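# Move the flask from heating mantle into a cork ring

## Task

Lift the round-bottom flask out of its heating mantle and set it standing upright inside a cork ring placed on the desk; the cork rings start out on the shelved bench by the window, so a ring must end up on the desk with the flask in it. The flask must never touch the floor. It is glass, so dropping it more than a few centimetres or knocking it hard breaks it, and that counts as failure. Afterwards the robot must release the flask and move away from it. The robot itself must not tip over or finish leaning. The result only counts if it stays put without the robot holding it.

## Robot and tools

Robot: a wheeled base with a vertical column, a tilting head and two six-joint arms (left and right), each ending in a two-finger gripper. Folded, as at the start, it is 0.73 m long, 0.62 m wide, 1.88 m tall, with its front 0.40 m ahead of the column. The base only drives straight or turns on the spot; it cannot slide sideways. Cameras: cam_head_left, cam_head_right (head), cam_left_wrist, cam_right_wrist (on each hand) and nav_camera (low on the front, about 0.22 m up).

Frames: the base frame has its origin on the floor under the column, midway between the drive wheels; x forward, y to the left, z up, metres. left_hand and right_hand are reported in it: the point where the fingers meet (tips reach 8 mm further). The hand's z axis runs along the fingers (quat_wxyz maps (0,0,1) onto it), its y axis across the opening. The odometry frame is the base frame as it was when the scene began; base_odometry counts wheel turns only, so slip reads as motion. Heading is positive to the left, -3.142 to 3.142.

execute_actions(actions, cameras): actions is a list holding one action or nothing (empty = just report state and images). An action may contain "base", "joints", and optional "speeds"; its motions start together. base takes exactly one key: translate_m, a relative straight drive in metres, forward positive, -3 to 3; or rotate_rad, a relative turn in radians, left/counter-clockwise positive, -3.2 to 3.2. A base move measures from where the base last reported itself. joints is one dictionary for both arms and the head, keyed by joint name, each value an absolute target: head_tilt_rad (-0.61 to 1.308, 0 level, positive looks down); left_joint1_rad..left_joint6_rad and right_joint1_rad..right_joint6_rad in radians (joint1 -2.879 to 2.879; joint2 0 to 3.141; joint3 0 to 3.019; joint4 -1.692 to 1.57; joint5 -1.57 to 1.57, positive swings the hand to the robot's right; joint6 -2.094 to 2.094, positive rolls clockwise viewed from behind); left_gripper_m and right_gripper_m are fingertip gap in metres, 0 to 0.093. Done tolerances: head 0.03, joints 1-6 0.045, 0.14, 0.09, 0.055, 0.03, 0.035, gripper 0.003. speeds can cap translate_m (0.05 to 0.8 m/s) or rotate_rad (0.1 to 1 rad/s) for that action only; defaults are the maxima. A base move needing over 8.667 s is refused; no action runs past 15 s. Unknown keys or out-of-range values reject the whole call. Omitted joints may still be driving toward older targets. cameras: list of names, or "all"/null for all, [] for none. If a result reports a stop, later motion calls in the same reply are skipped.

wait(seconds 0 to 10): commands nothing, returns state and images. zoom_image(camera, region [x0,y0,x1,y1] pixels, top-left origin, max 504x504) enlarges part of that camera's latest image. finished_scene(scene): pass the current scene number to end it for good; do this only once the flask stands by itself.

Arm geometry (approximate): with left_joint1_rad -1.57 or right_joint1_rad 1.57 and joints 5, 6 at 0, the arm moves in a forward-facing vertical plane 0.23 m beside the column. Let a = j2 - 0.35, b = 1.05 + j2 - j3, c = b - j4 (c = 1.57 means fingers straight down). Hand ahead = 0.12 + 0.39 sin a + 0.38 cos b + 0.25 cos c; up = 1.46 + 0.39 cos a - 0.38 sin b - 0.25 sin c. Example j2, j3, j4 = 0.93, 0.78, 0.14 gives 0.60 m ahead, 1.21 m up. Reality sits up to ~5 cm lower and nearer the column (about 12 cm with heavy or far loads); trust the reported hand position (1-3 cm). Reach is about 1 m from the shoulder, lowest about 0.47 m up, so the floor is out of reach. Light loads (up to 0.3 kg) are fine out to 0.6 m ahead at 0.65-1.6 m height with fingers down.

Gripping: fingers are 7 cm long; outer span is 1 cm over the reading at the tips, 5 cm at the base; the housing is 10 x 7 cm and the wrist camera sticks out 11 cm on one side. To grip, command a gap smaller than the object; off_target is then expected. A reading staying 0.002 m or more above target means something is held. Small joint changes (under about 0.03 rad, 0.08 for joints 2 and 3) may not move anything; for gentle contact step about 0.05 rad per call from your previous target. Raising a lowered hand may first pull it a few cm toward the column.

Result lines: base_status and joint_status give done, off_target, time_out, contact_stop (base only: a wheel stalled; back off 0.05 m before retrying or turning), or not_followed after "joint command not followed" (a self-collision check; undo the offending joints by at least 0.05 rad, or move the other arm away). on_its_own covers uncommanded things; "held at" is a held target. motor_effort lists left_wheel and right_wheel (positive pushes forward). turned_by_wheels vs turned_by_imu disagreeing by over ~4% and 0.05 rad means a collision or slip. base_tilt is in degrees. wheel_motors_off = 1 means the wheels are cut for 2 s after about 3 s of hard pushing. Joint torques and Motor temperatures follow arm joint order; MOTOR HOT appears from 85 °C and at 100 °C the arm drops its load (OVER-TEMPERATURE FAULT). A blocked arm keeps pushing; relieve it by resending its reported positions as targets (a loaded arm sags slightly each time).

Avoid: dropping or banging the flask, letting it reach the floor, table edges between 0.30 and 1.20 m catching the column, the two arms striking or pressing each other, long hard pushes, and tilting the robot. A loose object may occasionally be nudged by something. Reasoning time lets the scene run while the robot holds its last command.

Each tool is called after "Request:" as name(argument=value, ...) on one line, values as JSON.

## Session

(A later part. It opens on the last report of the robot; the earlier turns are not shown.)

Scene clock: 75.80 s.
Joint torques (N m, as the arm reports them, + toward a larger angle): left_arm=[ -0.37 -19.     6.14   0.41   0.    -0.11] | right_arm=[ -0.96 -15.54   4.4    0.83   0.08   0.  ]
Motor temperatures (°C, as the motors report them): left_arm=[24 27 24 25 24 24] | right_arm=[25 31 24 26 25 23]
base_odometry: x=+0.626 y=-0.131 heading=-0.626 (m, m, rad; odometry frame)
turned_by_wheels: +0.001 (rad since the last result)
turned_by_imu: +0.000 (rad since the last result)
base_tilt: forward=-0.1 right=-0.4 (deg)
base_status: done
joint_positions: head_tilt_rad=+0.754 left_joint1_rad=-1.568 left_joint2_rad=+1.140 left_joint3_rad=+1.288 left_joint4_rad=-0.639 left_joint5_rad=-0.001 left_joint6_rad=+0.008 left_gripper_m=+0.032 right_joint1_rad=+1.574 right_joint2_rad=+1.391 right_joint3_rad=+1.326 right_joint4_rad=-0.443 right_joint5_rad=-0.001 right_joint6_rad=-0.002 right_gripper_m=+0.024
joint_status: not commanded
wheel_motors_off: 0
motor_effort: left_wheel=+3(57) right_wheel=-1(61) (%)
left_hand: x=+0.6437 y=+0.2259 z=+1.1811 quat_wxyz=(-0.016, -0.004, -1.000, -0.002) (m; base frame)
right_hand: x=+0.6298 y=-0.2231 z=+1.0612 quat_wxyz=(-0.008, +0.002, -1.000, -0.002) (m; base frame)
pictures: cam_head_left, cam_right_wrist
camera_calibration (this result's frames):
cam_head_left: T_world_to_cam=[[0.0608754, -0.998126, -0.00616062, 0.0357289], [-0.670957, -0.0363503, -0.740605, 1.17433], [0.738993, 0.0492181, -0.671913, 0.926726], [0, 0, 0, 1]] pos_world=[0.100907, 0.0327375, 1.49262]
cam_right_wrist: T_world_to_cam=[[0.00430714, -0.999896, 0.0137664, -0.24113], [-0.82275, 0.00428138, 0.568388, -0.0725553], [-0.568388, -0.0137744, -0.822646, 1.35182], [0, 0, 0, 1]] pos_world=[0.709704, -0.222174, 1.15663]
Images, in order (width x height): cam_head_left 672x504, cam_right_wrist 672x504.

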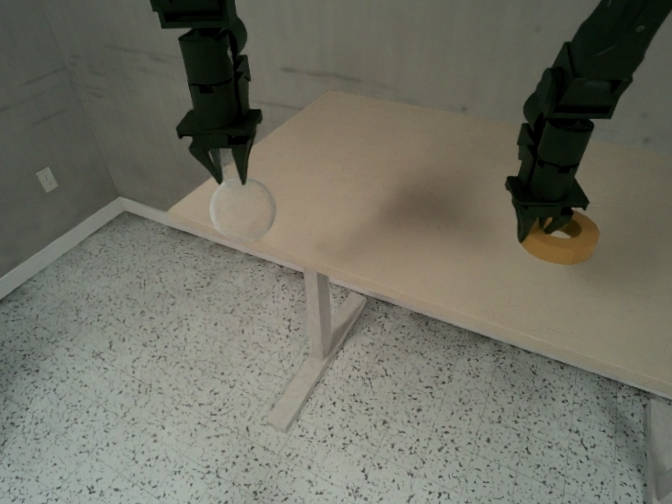

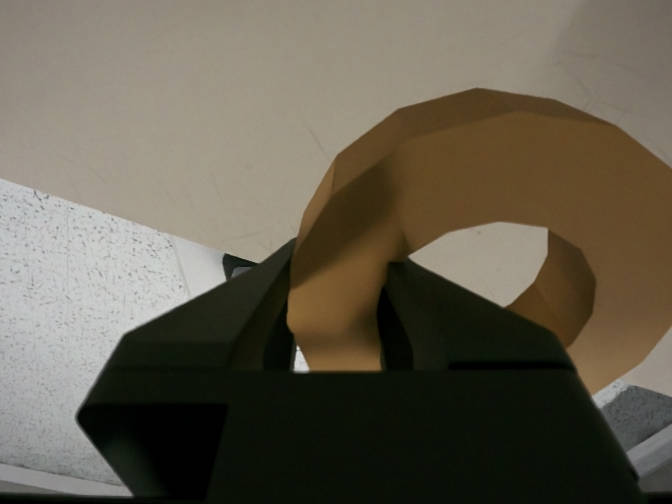

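Request:
execute_actions(actions=[{"base":{"translate_m":0.1},"joints":{"right_joint2_rad":1.58,"right_joint3_rad":1.43,"right_joint4_rad":-0.37}}], cameras=[])

Request:
execute_actions(actions=[{"joints":{"right_joint2_rad":1.68,"right_joint3_rad":1.48,"right_joint4_rad":-0.33}}], cameras=["cam_head_left"])

Scene clock: 80.27 s.
Joint torques (N m, as the arm reports them, + toward a larger angle): left_arm=[ -0.38 -18.71   5.99   0.37   0.01  -0.11] | right_arm=[ -1.01 -17.63   4.24   0.9    0.08  -0.01]
Motor temperatures (°C, as the motors report them): left_arm=[24 27 24 25 24 24] | right_arm=[25 31 24 26 25 23]
base_odometry: x=+0.707 y=-0.190 heading=-0.626 (m, m, rad; odometry frame)
turned_by_wheels: +0.000 (rad since the last result)
turned_by_imu: -0.001 (rad since the last result)
base_tilt: forward=-0.2 right=-0.4 (deg)
base_status: done
joint_positions: head_tilt_rad=+0.754 left_joint1_rad=-1.568 left_joint2_rad=+1.141 left_joint3_rad=+1.287 left_joint4_rad=-0.639 left_joint5_rad=-0.001 left_joint6_rad=+0.008 left_gripper_m=+0.032 right_joint1_rad=+1.574 right_joint2_rad=+1.584 right_joint3_rad=+1.418 right_joint4_rad=-0.376 right_joint5_rad=-0.001 right_joint6_rad=-0.002 right_gripper_m=+0.024
joint_status: all done
wheel_motors_off: 0
motor_effort: left_wheel=+1(33) right_wheel=+0(33) (%)
left_hand: x=+0.6432 y=+0.2259 z=+1.1807 quat_wxyz=(-0.015, -0.004, -1.000, -0.002) (m; base frame)
right_hand: x=+0.6165 y=-0.2229 z=+0.9782 quat_wxyz=(+0.009, +0.002, -1.000, -0.002) (m; base frame)
pictures: none
No camera images: the call's "cameras" was empty. Leave "cameras" out to get every camera's image.

Scene clock: 81.17 s.
Joint torques (N m, as the arm reports them, + toward a larger angle): left_arm=[ -0.16 -19.     6.13   0.42   0.01  -0.12] | right_arm=[ -0.97 -14.94   3.89   0.92   0.07  -0.02]
Motor temperatures (°C, as the motors report them): left_arm=[24 27 24 25 24 24] | right_arm=[25 31 24 26 25 23]
base_odometry: x=+0.707 y=-0.190 heading=-0.626 (m, m, rad; odometry frame)
turned_by_wheels: +0.000 (rad since the last result)
turned_by_imu: +0.000 (rad since the last result)
base_tilt: forward=-0.2 right=-0.4 (deg)
base_status: not commanded
joint_positions: head_tilt_rad=+0.754 left_joint1_rad=-1.568 left_joint2_rad=+1.141 left_joint3_rad=+1.287 left_joint4_rad=-0.639 left_joint5_rad=-0.001 left_joint6_rad=+0.008 left_gripper_m=+0.032 right_joint1_rad=+1.574 right_joint2_rad=+1.641 right_joint3_rad=+1.473 right_joint4_rad=-0.335 right_joint5_rad=-0.001 right_joint6_rad=-0.001 right_gripper_m=+0.024
joint_status: all done
wheel_motors_off: 0
motor_effort: left_wheel=-1(3) right_wheel=-1(2) (%)
left_hand: x=+0.6432 y=+0.2259 z=+1.1807 quat_wxyz=(-0.015, -0.004, -1.000, -0.002) (m; base frame)
right_hand: x=+0.6316 y=-0.2228 z=+0.9568 quat_wxyz=(-0.010, +0.001, -1.000, -0.002) (m; base frame)
pictures: cam_head_left
camera_calibration (this result's frames):
cam_head_left: T_world_to_cam=[[0.0608754, -0.998126, -0.00616065, 0.0357289], [-0.670957, -0.0363503, -0.740605, 1.17433], [0.738993, 0.0492181, -0.671913, 0.926727], [0, 0, 0, 1]] pos_world=[0.100907, 0.0327375, 1.49262]
Images, in order (width x height): cam_head_left 672x504.

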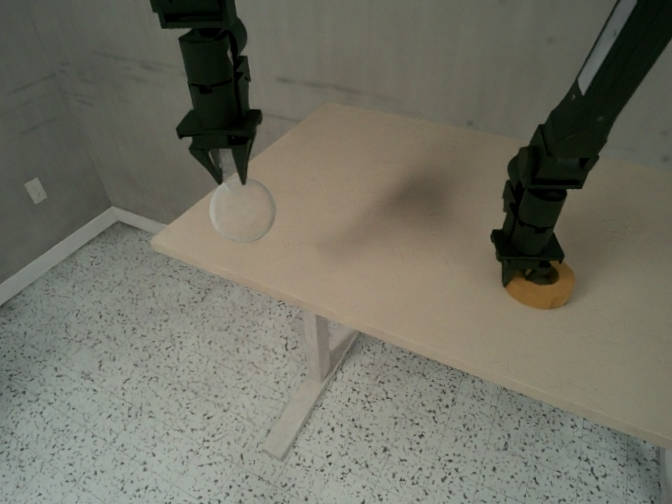

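Request:
execute_actions(actions=[{"joints":{"right_gripper_m":0.055}}], cameras=[])

Request:
execute_actions(actions=[{"joints":{"right_joint2_rad":1.35,"right_joint3_rad":1.33,"right_joint4_rad":-0.5}}], cameras=[])

Request:
execute_actions(actions=[{"base":{"rotate_rad":-0.795},"joints":{"right_joint2_rad":0.9,"right_joint3_rad":0.4,"right_joint4_rad":-0.94}}], cameras=[])

Request:
execute_actions(actions=[{"base":{"translate_m":-0.06},"joints":{"left_joint2_rad":1.25,"left_joint3_rad":1.31,"left_joint4_rad":-0.56}}], cameras=["cam_head_right","cam_left_wrist"])

Scene clock: 86.83 s.
Joint torques (N m, as the arm reports them, + toward a larger angle): left_arm=[ -0.33 -18.97   6.13   0.39   0.    -0.11] | right_arm=[ -0.98 -14.84   3.9    0.94  -0.12  -0.02]
Motor temperatures (°C, as the motors report them): left_arm=[24 27 24 25 24 24] | right_arm=[25 31 24 26 25 23]
base_odometry: x=+0.707 y=-0.190 heading=-0.626 (m, m, rad; odometry frame)
turned_by_wheels: +0.000 (rad since the last result)
turned_by_imu: -0.001 (rad since the last result)
base_tilt: forward=-0.1 right=-0.4 (deg)
base_status: not commanded
joint_positions: head_tilt_rad=+0.754 left_joint1_rad=-1.568 left_joint2_rad=+1.141 left_joint3_rad=+1.287 left_joint4_rad=-0.639 left_joint5_rad=-0.001 left_joint6_rad=+0.008 left_gripper_m=+0.032 right_joint1_rad=+1.574 right_joint2_rad=+1.641 right_joint3_rad=+1.473 right_joint4_rad=-0.335 right_joint5_rad=+0.004 right_joint6_rad=-0.001 right_gripper_m=+0.055
joint_status: all done
wheel_motors_off: 0
motor_effort: left_wheel=+2(1) right_wheel=-1(1) (%)
left_hand: x=+0.6432 y=+0.2259 z=+1.1807 quat_wxyz=(-0.015, -0.004, -1.000, -0.002) (m; base frame)
right_hand: x=+0.6316 y=-0.2237 z=+0.9568 quat_wxyz=(-0.010, +0.001, -1.000, +0.001) (m; base frame)
pictures: none
No camera images: the call's "cameras" was empty. Leave "cameras" out to get every camera's image.

Scene clock: 88.03 s.
Joint torques (N m, as the arm reports them, + toward a larger angle): left_arm=[ -0.31 -19.12   6.05   0.43   0.01  -0.11] | right_arm=[ -0.96 -15.07   4.97   0.9   -0.07  -0.02]
Motor temperatures (°C, as the motors report them): left_arm=[24 27 24 25 24 24] | right_arm=[25 31 24 26 25 23]
base_odometry: x=+0.707 y=-0.190 heading=-0.626 (m, m, rad; odometry frame)
turned_by_wheels: +0.000 (rad since the last result)
turned_by_imu: +0.000 (rad since the last result)
base_tilt: forward=-0.2 right=-0.4 (deg)
base_status: not commanded
joint_positions: head_tilt_rad=+0.754 left_joint1_rad=-1.568 left_joint2_rad=+1.141 left_joint3_rad=+1.287 left_joint4_rad=-0.639 left_joint5_rad=-0.001 left_joint6_rad=+0.008 left_gripper_m=+0.032 right_joint1_rad=+1.574 right_joint2_rad=+1.325 right_joint3_rad=+1.325 right_joint4_rad=-0.504 right_joint5_rad=+0.003 right_joint6_rad=-0.002 right_gripper_m=+0.055
joint_status: all done
wheel_motors_off: 0
motor_effort: left_wheel=+1(3) right_wheel=-1(2) (%)
left_hand: x=+0.6432 y=+0.2259 z=+1.1807 quat_wxyz=(-0.015, -0.004, -1.000, -0.002) (m; base frame)
right_hand: x=+0.6391 y=-0.2239 z=+1.0943 quat_wxyz=(-0.010, +0.002, -1.000, +0.000) (m; base frame)
pictures: none
No camera images: the call's "cameras" was empty. Leave "cameras" out to get every camera's image.

Scene clock: 90.13 s.
Joint torques (N m, as the arm reports them, + toward a larger angle): left_arm=[ -0.04 -19.33   6.03   0.37   0.02  -0.11] | right_arm=[-0.86 -5.07 -0.15 -1.7  -0.02 -0.02]
Motor temperatures (°C, as the motors report them): left_arm=[24 27 24 25 24 24] | right_arm=[25 31 23 26 25 23]
base_odometry: x=+0.707 y=-0.190 heading=-1.420 (m, m, rad; odometry frame)
turned_by_wheels: -0.794 (rad since the last result)
turned_by_imu: -0.784 (rad since the last result)
base_tilt: forward=-0.2 right=-0.3 (deg)
base_status: done
joint_positions: head_tilt_rad=+0.754 left_joint1_rad=-1.569 left_joint2_rad=+1.141 left_joint3_rad=+1.287 left_joint4_rad=-0.639 left_joint5_rad=-0.001 left_joint6_rad=+0.008 left_gripper_m=+0.032 right_joint1_rad=+1.575 right_joint2_rad=+0.885 right_joint3_rad=+0.395 right_joint4_rad=-0.928 right_joint5_rad=+0.001 right_joint6_rad=-0.002 right_gripper_m=+0.055
joint_status: all done
wheel_motors_off: 0
motor_effort: left_wheel=+3(42) right_wheel=-2(57) (%)
left_hand: x=+0.6432 y=+0.2257 z=+1.1807 quat_wxyz=(-0.015, -0.004, -1.000, -0.001) (m; base frame)
right_hand: x=+0.1424 y=-0.2249 z=+1.2509 quat_wxyz=(+0.433, +0.003, -0.902, -0.001) (m; base frame)
pictures: none
No camera images: the call's "cameras" was empty. Leave "cameras" out to get every camera's image.

Scene clock: 91.50 s.
Joint torques (N m, as the arm reports them, + toward a larger angle): left_arm=[ -0.43 -20.69   5.76   0.55   0.    -0.14] | right_arm=[-0.96 -5.27 -0.2  -1.73 -0.03 -0.01]
Motor temperatures (°C, as the motors report them): left_arm=[24 27 24 25 24 24] | right_arm=[25 31 23 26 25 23]
base_odometry: x=+0.698 y=-0.131 heading=-1.421 (m, m, rad; odometry frame)
turned_by_wheels: -0.001 (rad since the last result)
turned_by_imu: -0.002 (rad since the last result)
base_tilt: forward=-0.2 right=-0.4 (deg)
base_status: done
joint_positions: head_tilt_rad=+0.754 left_joint1_rad=-1.569 left_joint2_rad=+1.259 left_joint3_rad=+1.289 left_joint4_rad=-0.562 left_joint5_rad=-0.001 left_joint6_rad=+0.008 left_gripper_m=+0.032 right_joint1_rad=+1.575 right_joint2_rad=+0.885 right_joint3_rad=+0.396 right_joint4_rad=-0.928 right_joint5_rad=+0.001 right_joint6_rad=-0.002 right_gripper_m=+0.055
joint_status: all done
wheel_motors_off: 0
motor_effort: left_wheel=-2(47) right_wheel=+0(60) (%)
left_hand: x=+0.6269 y=+0.2258 z=+1.1207 quat_wxyz=(+0.004, -0.004, -1.000, -0.001) (m; base frame)
right_hand: x=+0.1429 y=-0.2249 z=+1.2508 quat_wxyz=(+0.432, +0.003, -0.902, -0.001) (m; base frame)
pictures: cam_head_right, cam_left_wrist
camera_calibration (this result's frames):
cam_head_right: T_world_to_cam=[[0.0587893, -0.997856, -0.0287784, -0.00976424], [-0.685477, -0.0193943, -0.727836, 1.15998], [0.725717, 0.0625159, -0.685147, 0.952748], [0, 0, 0, 1]] pos_world=[0.104289, -0.0468082, 1.49677]
cam_left_wrist: T_world_to_cam=[[-0.0152187, -0.999881, 0.00261374, 0.235389], [-0.803715, 0.0137879, 0.594854, -0.163138], [-0.594819, 0.0069522, -0.803829, 1.39661], [0, 0, 0, 1]] pos_world=[0.703196, 0.227901, 1.21906]
Images, in order (width x height): cam_head_right 672x504, cam_left_wrist 672x504.

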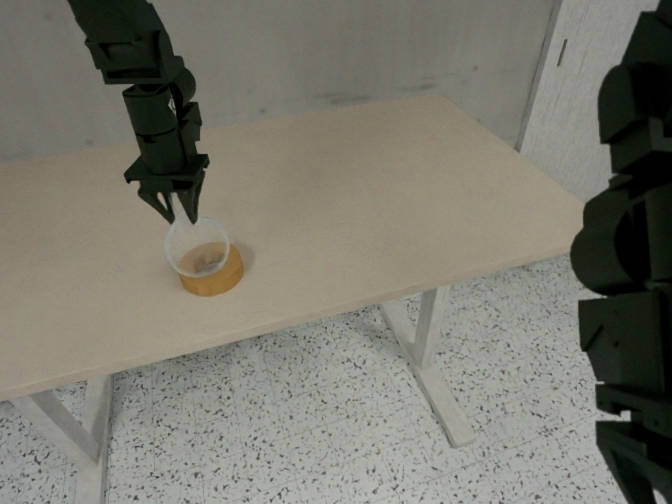

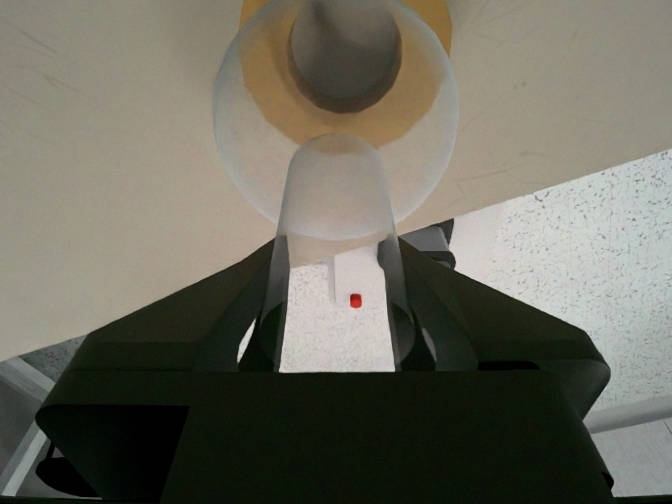

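Needs ~1.5 cm forward.

Request:
execute_actions(actions=[{"base":{"rotate_rad":-0.01},"joints":{"left_joint4_rad":-0.515}}], cameras=[])

Request:
execute_actions(actions=[{"joints":{"left_joint2_rad":1.33,"left_joint3_rad":1.34,"left_joint4_rad":-0.50}}], cameras=["cam_head_right","cam_left_wrist"])

Scene clock: 95.63 s.
Joint torques (N m, as the arm reports them, + toward a larger angle): left_arm=[  0.05 -20.81   5.94   0.57   0.    -0.09] | right_arm=[-0.87 -5.12 -0.21 -1.66 -0.02 -0.01]
Motor temperatures (°C, as the motors report them): left_arm=[24 27 24 25 24 24] | right_arm=[25 31 23 26 25 23]
base_odometry: x=+0.698 y=-0.131 heading=-1.429 (m, m, rad; odometry frame)
turned_by_wheels: -0.008 (rad since the last result)
turned_by_imu: -0.009 (rad since the last result)
base_tilt: forward=-0.2 right=-0.4 (deg)
base_status: done
joint_positions: head_tilt_rad=+0.754 left_joint1_rad=-1.571 left_joint2_rad=+1.259 left_joint3_rad=+1.289 left_joint4_rad=-0.520 left_joint5_rad=+0.000 left_joint6_rad=+0.008 left_gripper_m=+0.032 right_joint1_rad=+1.575 right_joint2_rad=+0.885 right_joint3_rad=+0.396 right_joint4_rad=-0.928 right_joint5_rad=+0.001 right_joint6_rad=-0.002 right_gripper_m=+0.055
joint_status: all done
wheel_motors_off: 0
motor_effort: left_wheel=+1(56) right_wheel=-1(42) (%)
left_hand: x=+0.6378 y=+0.2247 z=+1.1210 quat_wxyz=(-0.017, -0.004, -1.000, +0.000) (m; base frame)
right_hand: x=+0.1429 y=-0.2249 z=+1.2508 quat_wxyz=(+0.432, +0.003, -0.902, -0.001) (m; base frame)
pictures: none
No camera images: the call's "cameras" was empty. Leave "cameras" out to get every camera's image.

Scene clock: 96.47 s.
Joint torques (N m, as the arm reports them, + toward a larger angle): left_arm=[ -0.01 -16.4    6.     0.78  -0.06  -0.15] | right_arm=[-0.87 -5.25 -0.14 -1.72 -0.03 -0.02]
Motor temperatures (°C, as the motors report them): left_arm=[24 27 24 25 24 24] | right_arm=[25 31 23 26 25 23]
base_odometry: x=+0.698 y=-0.131 heading=-1.429 (m, m, rad; odometry frame)
turned_by_wheels: +0.000 (rad since the last result)
turned_by_imu: +0.000 (rad since the last result)
base_tilt: forward=-0.2 right=-0.4 (deg)
base_status: not commanded
joint_positions: head_tilt_rad=+0.754 left_joint1_rad=-1.571 left_joint2_rad=+1.284 left_joint3_rad=+1.318 left_joint4_rad=-0.510 left_joint5_rad=+0.000 left_joint6_rad=+0.008 left_gripper_m=+0.032 right_joint1_rad=+1.575 right_joint2_rad=+0.885 right_joint3_rad=+0.396 right_joint4_rad=-0.928 right_joint5_rad=+0.001 right_joint6_rad=-0.002 right_gripper_m=+0.055
joint_status: all done
wheel_motors_off: 0
motor_effort: left_wheel=+3(4) right_wheel=-5(5) (%)
left_hand: x=+0.6476 y=+0.2247 z=+1.1140 quat_wxyz=(-0.023, -0.004, -1.000, +0.000) (m; base frame)
right_hand: x=+0.1429 y=-0.2249 z=+1.2508 quat_wxyz=(+0.432, +0.003, -0.902, -0.001) (m; base frame)
pictures: cam_head_right, cam_left_wrist
camera_calibration (this result's frames):
cam_head_right: T_world_to_cam=[[0.0587893, -0.997856, -0.0287784, -0.00976424], [-0.685477, -0.0193943, -0.727836, 1.15998], [0.725717, 0.0625159, -0.685147, 0.952748], [0, 0, 0, 1]] pos_world=[0.104289, -0.0468082, 1.49677]
cam_left_wrist: T_world_to_cam=[[-0.0164091, -0.999858, 0.00373544, 0.2341], [-0.835567, 0.0157645, 0.549162, -0.0713576], [-0.549143, 0.00589005, -0.835707, 1.40973], [0, 0, 0, 1]] pos_world=[0.718361, 0.226889, 1.21643]
Images, in order (width x height): cam_head_right 672x504, cam_left_wrist 672x504.

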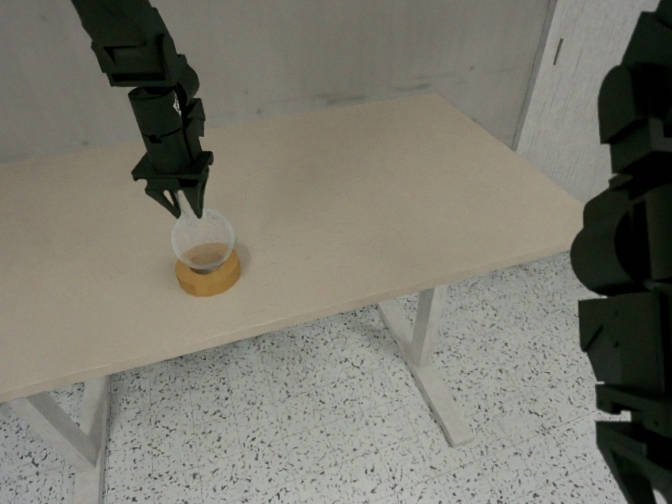

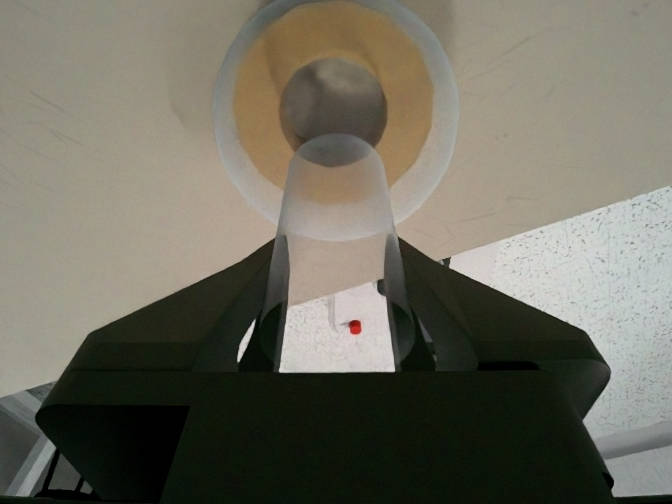

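Slightly past; tuck back.

Request:
execute_actions(actions=[{"joints":{"left_joint4_rad":-0.55}}], cameras=["cam_left_wrist"])

Request:
execute_actions(actions=[{"joints":{"left_gripper_m":0.093,"left_joint2_rad":1.29}}], cameras=["cam_left_wrist"])

Request:
execute_actions(actions=[{"joints":{"left_joint2_rad":1.05,"left_joint3_rad":1.3,"left_joint4_rad":-0.75}}], cameras=[])

Request:
execute_actions(actions=[{"base":{"translate_m":-0.4}}], cameras=["cam_head_right"])

Scene clock: 102.57 s.
Joint torques (N m, as the arm reports them, + toward a larger angle): left_arm=[ -0.03 -17.08   5.56   0.36   0.04  -0.09] | right_arm=[-0.88 -5.19 -0.2  -1.7  -0.03 -0.02]
Motor temperatures (°C, as the motors report them): left_arm=[24 27 24 25 24 24] | right_arm=[25 30 23 26 25 23]
base_odometry: x=+0.698 y=-0.131 heading=-1.429 (m, m, rad; odometry frame)
turned_by_wheels: +0.000 (rad since the last result)
turned_by_imu: -0.001 (rad since the last result)
base_tilt: forward=-0.2 right=-0.4 (deg)
base_status: not commanded
joint_positions: head_tilt_rad=+0.754 left_joint1_rad=-1.570 left_joint2_rad=+1.291 left_joint3_rad=+1.323 left_joint4_rad=-0.545 left_joint5_rad=-0.002 left_joint6_rad=+0.008 left_gripper_m=+0.032 right_joint1_rad=+1.575 right_joint2_rad=+0.885 right_joint3_rad=+0.396 right_joint4_rad=-0.928 right_joint5_rad=+0.001 right_joint6_rad=-0.002 right_gripper_m=+0.055
joint_status: all done
wheel_motors_off: 0
motor_effort: left_wheel=+3(4) right_wheel=-5(5) (%)
left_hand: x=+0.6400 y=+0.2252 z=+1.1114 quat_wxyz=(-0.005, -0.004, -1.000, -0.001) (m; base frame)
right_hand: x=+0.1429 y=-0.2249 z=+1.2508 quat_wxyz=(+0.432, +0.003, -0.902, -0.001) (m; base frame)
pictures: cam_left_wrist
camera_calibration (this result's frames):
cam_left_wrist: T_world_to_cam=[[-0.0156672, -0.999875, 0.00209059, 0.23589], [-0.815351, 0.013986, 0.578798, -0.12178], [-0.578755, 0.00736358, -0.815468, 1.39948], [0, 0, 0, 1]] pos_world=[0.714357, 0.227259, 1.21122]
Images, in order (width x height): cam_left_wrist 672x504.

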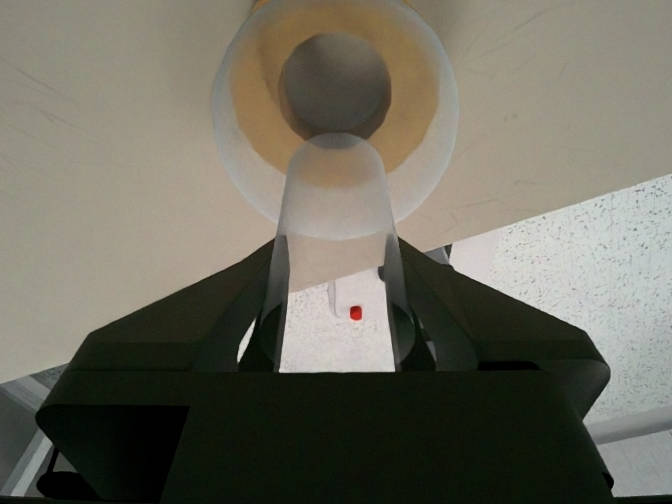

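Scene clock: 103.27 s.
Joint torques (N m, as the arm reports them, + toward a larger angle): left_arm=[ -0.4  -20.12   5.58   0.25   0.03  -0.09] | right_arm=[-0.85 -5.08 -0.24 -1.7  -0.02 -0.02]
Motor temperatures (°C, as the motors report them): left_arm=[24 27 24 25 24 24] | right_arm=[25 30 23 26 25 23]
base_odometry: x=+0.698 y=-0.131 heading=-1.429 (m, m, rad; odometry frame)
turned_by_wheels: +0.000 (rad since the last result)
turned_by_imu: +0.000 (rad since the last result)
base_tilt: forward=-0.2 right=-0.4 (deg)
base_status: not commanded
joint_positions: head_tilt_rad=+0.754 left_joint1_rad=-1.570 left_joint2_rad=+1.291 left_joint3_rad=+1.323 left_joint4_rad=-0.545 left_joint5_rad=-0.002 left_joint6_rad=+0.008 left_gripper_m=+0.093 right_joint1_rad=+1.575 right_joint2_rad=+0.885 right_joint3_rad=+0.396 right_joint4_rad=-0.928 right_joint5_rad=+0.001 right_joint6_rad=-0.002 right_gripper_m=+0.055
joint_status: all done
wheel_motors_off: 0
motor_effort: left_wheel=+3(2) right_wheel=-5(5) (%)
left_hand: x=+0.6400 y=+0.2252 z=+1.1114 quat_wxyz=(-0.005, -0.004, -1.000, -0.001) (m; base frame)
right_hand: x=+0.1429 y=-0.2249 z=+1.2508 quat_wxyz=(+0.432, +0.003, -0.902, -0.001) (m; base frame)
pictures: cam_left_wrist
camera_calibration (this result's frames):
cam_left_wrist: T_world_to_cam=[[-0.0156672, -0.999875, 0.00209059, 0.23589], [-0.815351, 0.013986, 0.578798, -0.12178], [-0.578755, 0.00736358, -0.815468, 1.39948], [0, 0, 0, 1]] pos_world=[0.714357, 0.227259, 1.21122]
Images, in order (width x height): cam_left_wrist 672x504.

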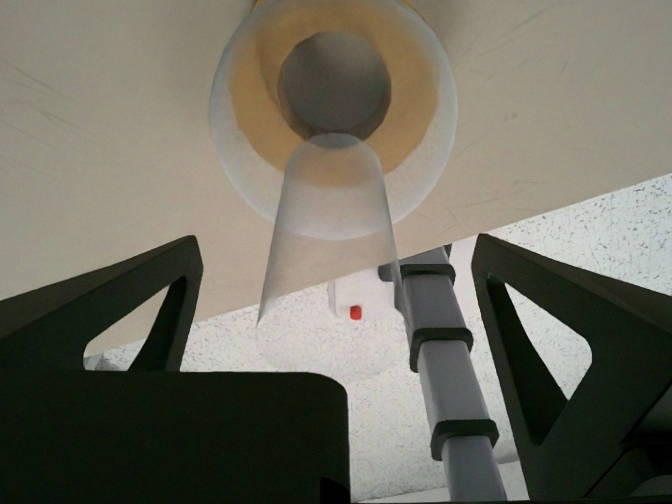

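Scene clock: 104.30 s.
Joint torques (N m, as the arm reports them, + toward a larger angle): left_arm=[ -0.01 -17.05   6.63   0.17   0.07  -0.1 ] | right_arm=[-0.88 -5.08 -0.22 -1.73 -0.03 -0.02]
Motor temperatures (°C, as the motors report them): left_arm=[24 27 24 25 24 24] | right_arm=[25 30 23 26 25 23]
base_odometry: x=+0.698 y=-0.131 heading=-1.429 (m, m, rad; odometry frame)
turned_by_wheels: +0.000 (rad since the last result)
turned_by_imu: +0.000 (rad since the last result)
base_tilt: forward=-0.2 right=-0.4 (deg)
base_status: not commanded
joint_positions: head_tilt_rad=+0.754 left_joint1_rad=-1.570 left_joint2_rad=+1.025 left_joint3_rad=+1.289 left_joint4_rad=-0.745 left_joint5_rad=-0.002 left_joint6_rad=+0.008 left_gripper_m=+0.093 right_joint1_rad=+1.575 right_joint2_rad=+0.885 right_joint3_rad=+0.396 right_joint4_rad=-0.928 right_joint5_rad=+0.001 right_joint6_rad=-0.002 right_gripper_m=+0.055
joint_status: all done
wheel_motors_off: 0
motor_effort: left_wheel=+5(2) right_wheel=-5(5) (%)
left_hand: x=+0.6468 y=+0.2252 z=+1.2405 quat_wxyz=(-0.021, -0.004, -1.000, -0.001) (m; base frame)
right_hand: x=+0.1429 y=-0.2249 z=+1.2508 quat_wxyz=(+0.432, +0.003, -0.902, -0.001) (m; base frame)
pictures: none
No camera images: the call's "cameras" was empty. Leave "cameras" out to get every camera's image.

Scene clock: 106.70 s.
Joint torques (N m, as the arm reports them, + toward a larger angle): left_arm=[  0.06 -17.28   6.51   0.44   0.03  -0.11] | right_arm=[-1.04 -5.36 -0.35 -1.72 -0.02 -0.01]
Motor temperatures (°C, as the motors report them): left_arm=[24 27 25 25 24 24] | right_arm=[25 30 23 26 25 23]
base_odometry: x=+0.641 y=+0.265 heading=-1.430 (m, m, rad; odometry frame)
turned_by_wheels: +0.000 (rad since the last result)
turned_by_imu: -0.001 (rad since the last result)
base_tilt: forward=-0.2 right=-0.4 (deg)
base_status: done
joint_positions: head_tilt_rad=+0.754 left_joint1_rad=-1.570 left_joint2_rad=+1.026 left_joint3_rad=+1.289 left_joint4_rad=-0.747 left_joint5_rad=-0.002 left_joint6_rad=+0.008 left_gripper_m=+0.093 right_joint1_rad=+1.575 right_joint2_rad=+0.886 right_joint3_rad=+0.398 right_joint4_rad=-0.928 right_joint5_rad=+0.001 right_joint6_rad=-0.002 right_gripper_m=+0.055
joint_status: not commanded
wheel_motors_off: 0
motor_effort: left_wheel=+0(56) right_wheel=+0(38) (%)
left_hand: x=+0.6461 y=+0.2252 z=+1.2400 quat_wxyz=(-0.020, -0.004, -1.000, -0.001) (m; base frame)
right_hand: x=+0.1437 y=-0.2249 z=+1.2505 quat_wxyz=(+0.432, +0.003, -0.902, -0.001) (m; base frame)
pictures: cam_head_right
camera_calibration (this result's frames):
cam_head_right: T_world_to_cam=[[0.0587865, -0.997856, -0.028784, -0.00975543], [-0.685546, -0.0193943, -0.727771, 1.15989], [0.725652, 0.0625159, -0.685216, 0.952859], [0, 0, 0, 1]] pos_world=[0.104285, -0.0468082, 1.49676]
Images, in order (width x height): cam_head_right 672x504.

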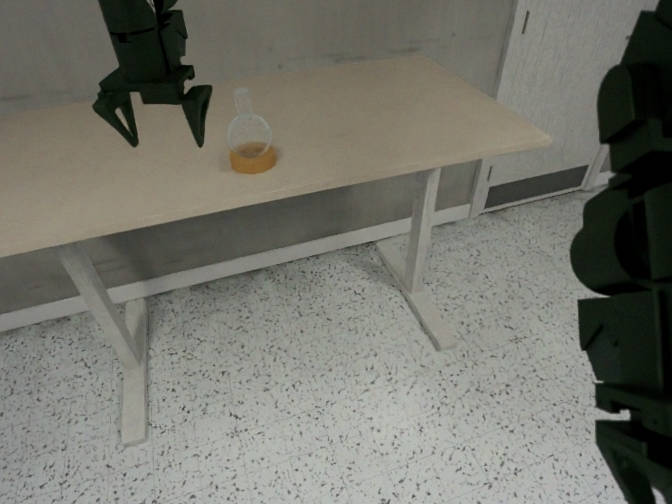

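Request:
finished_scene(scene=2)

The scene is finished: the task was done.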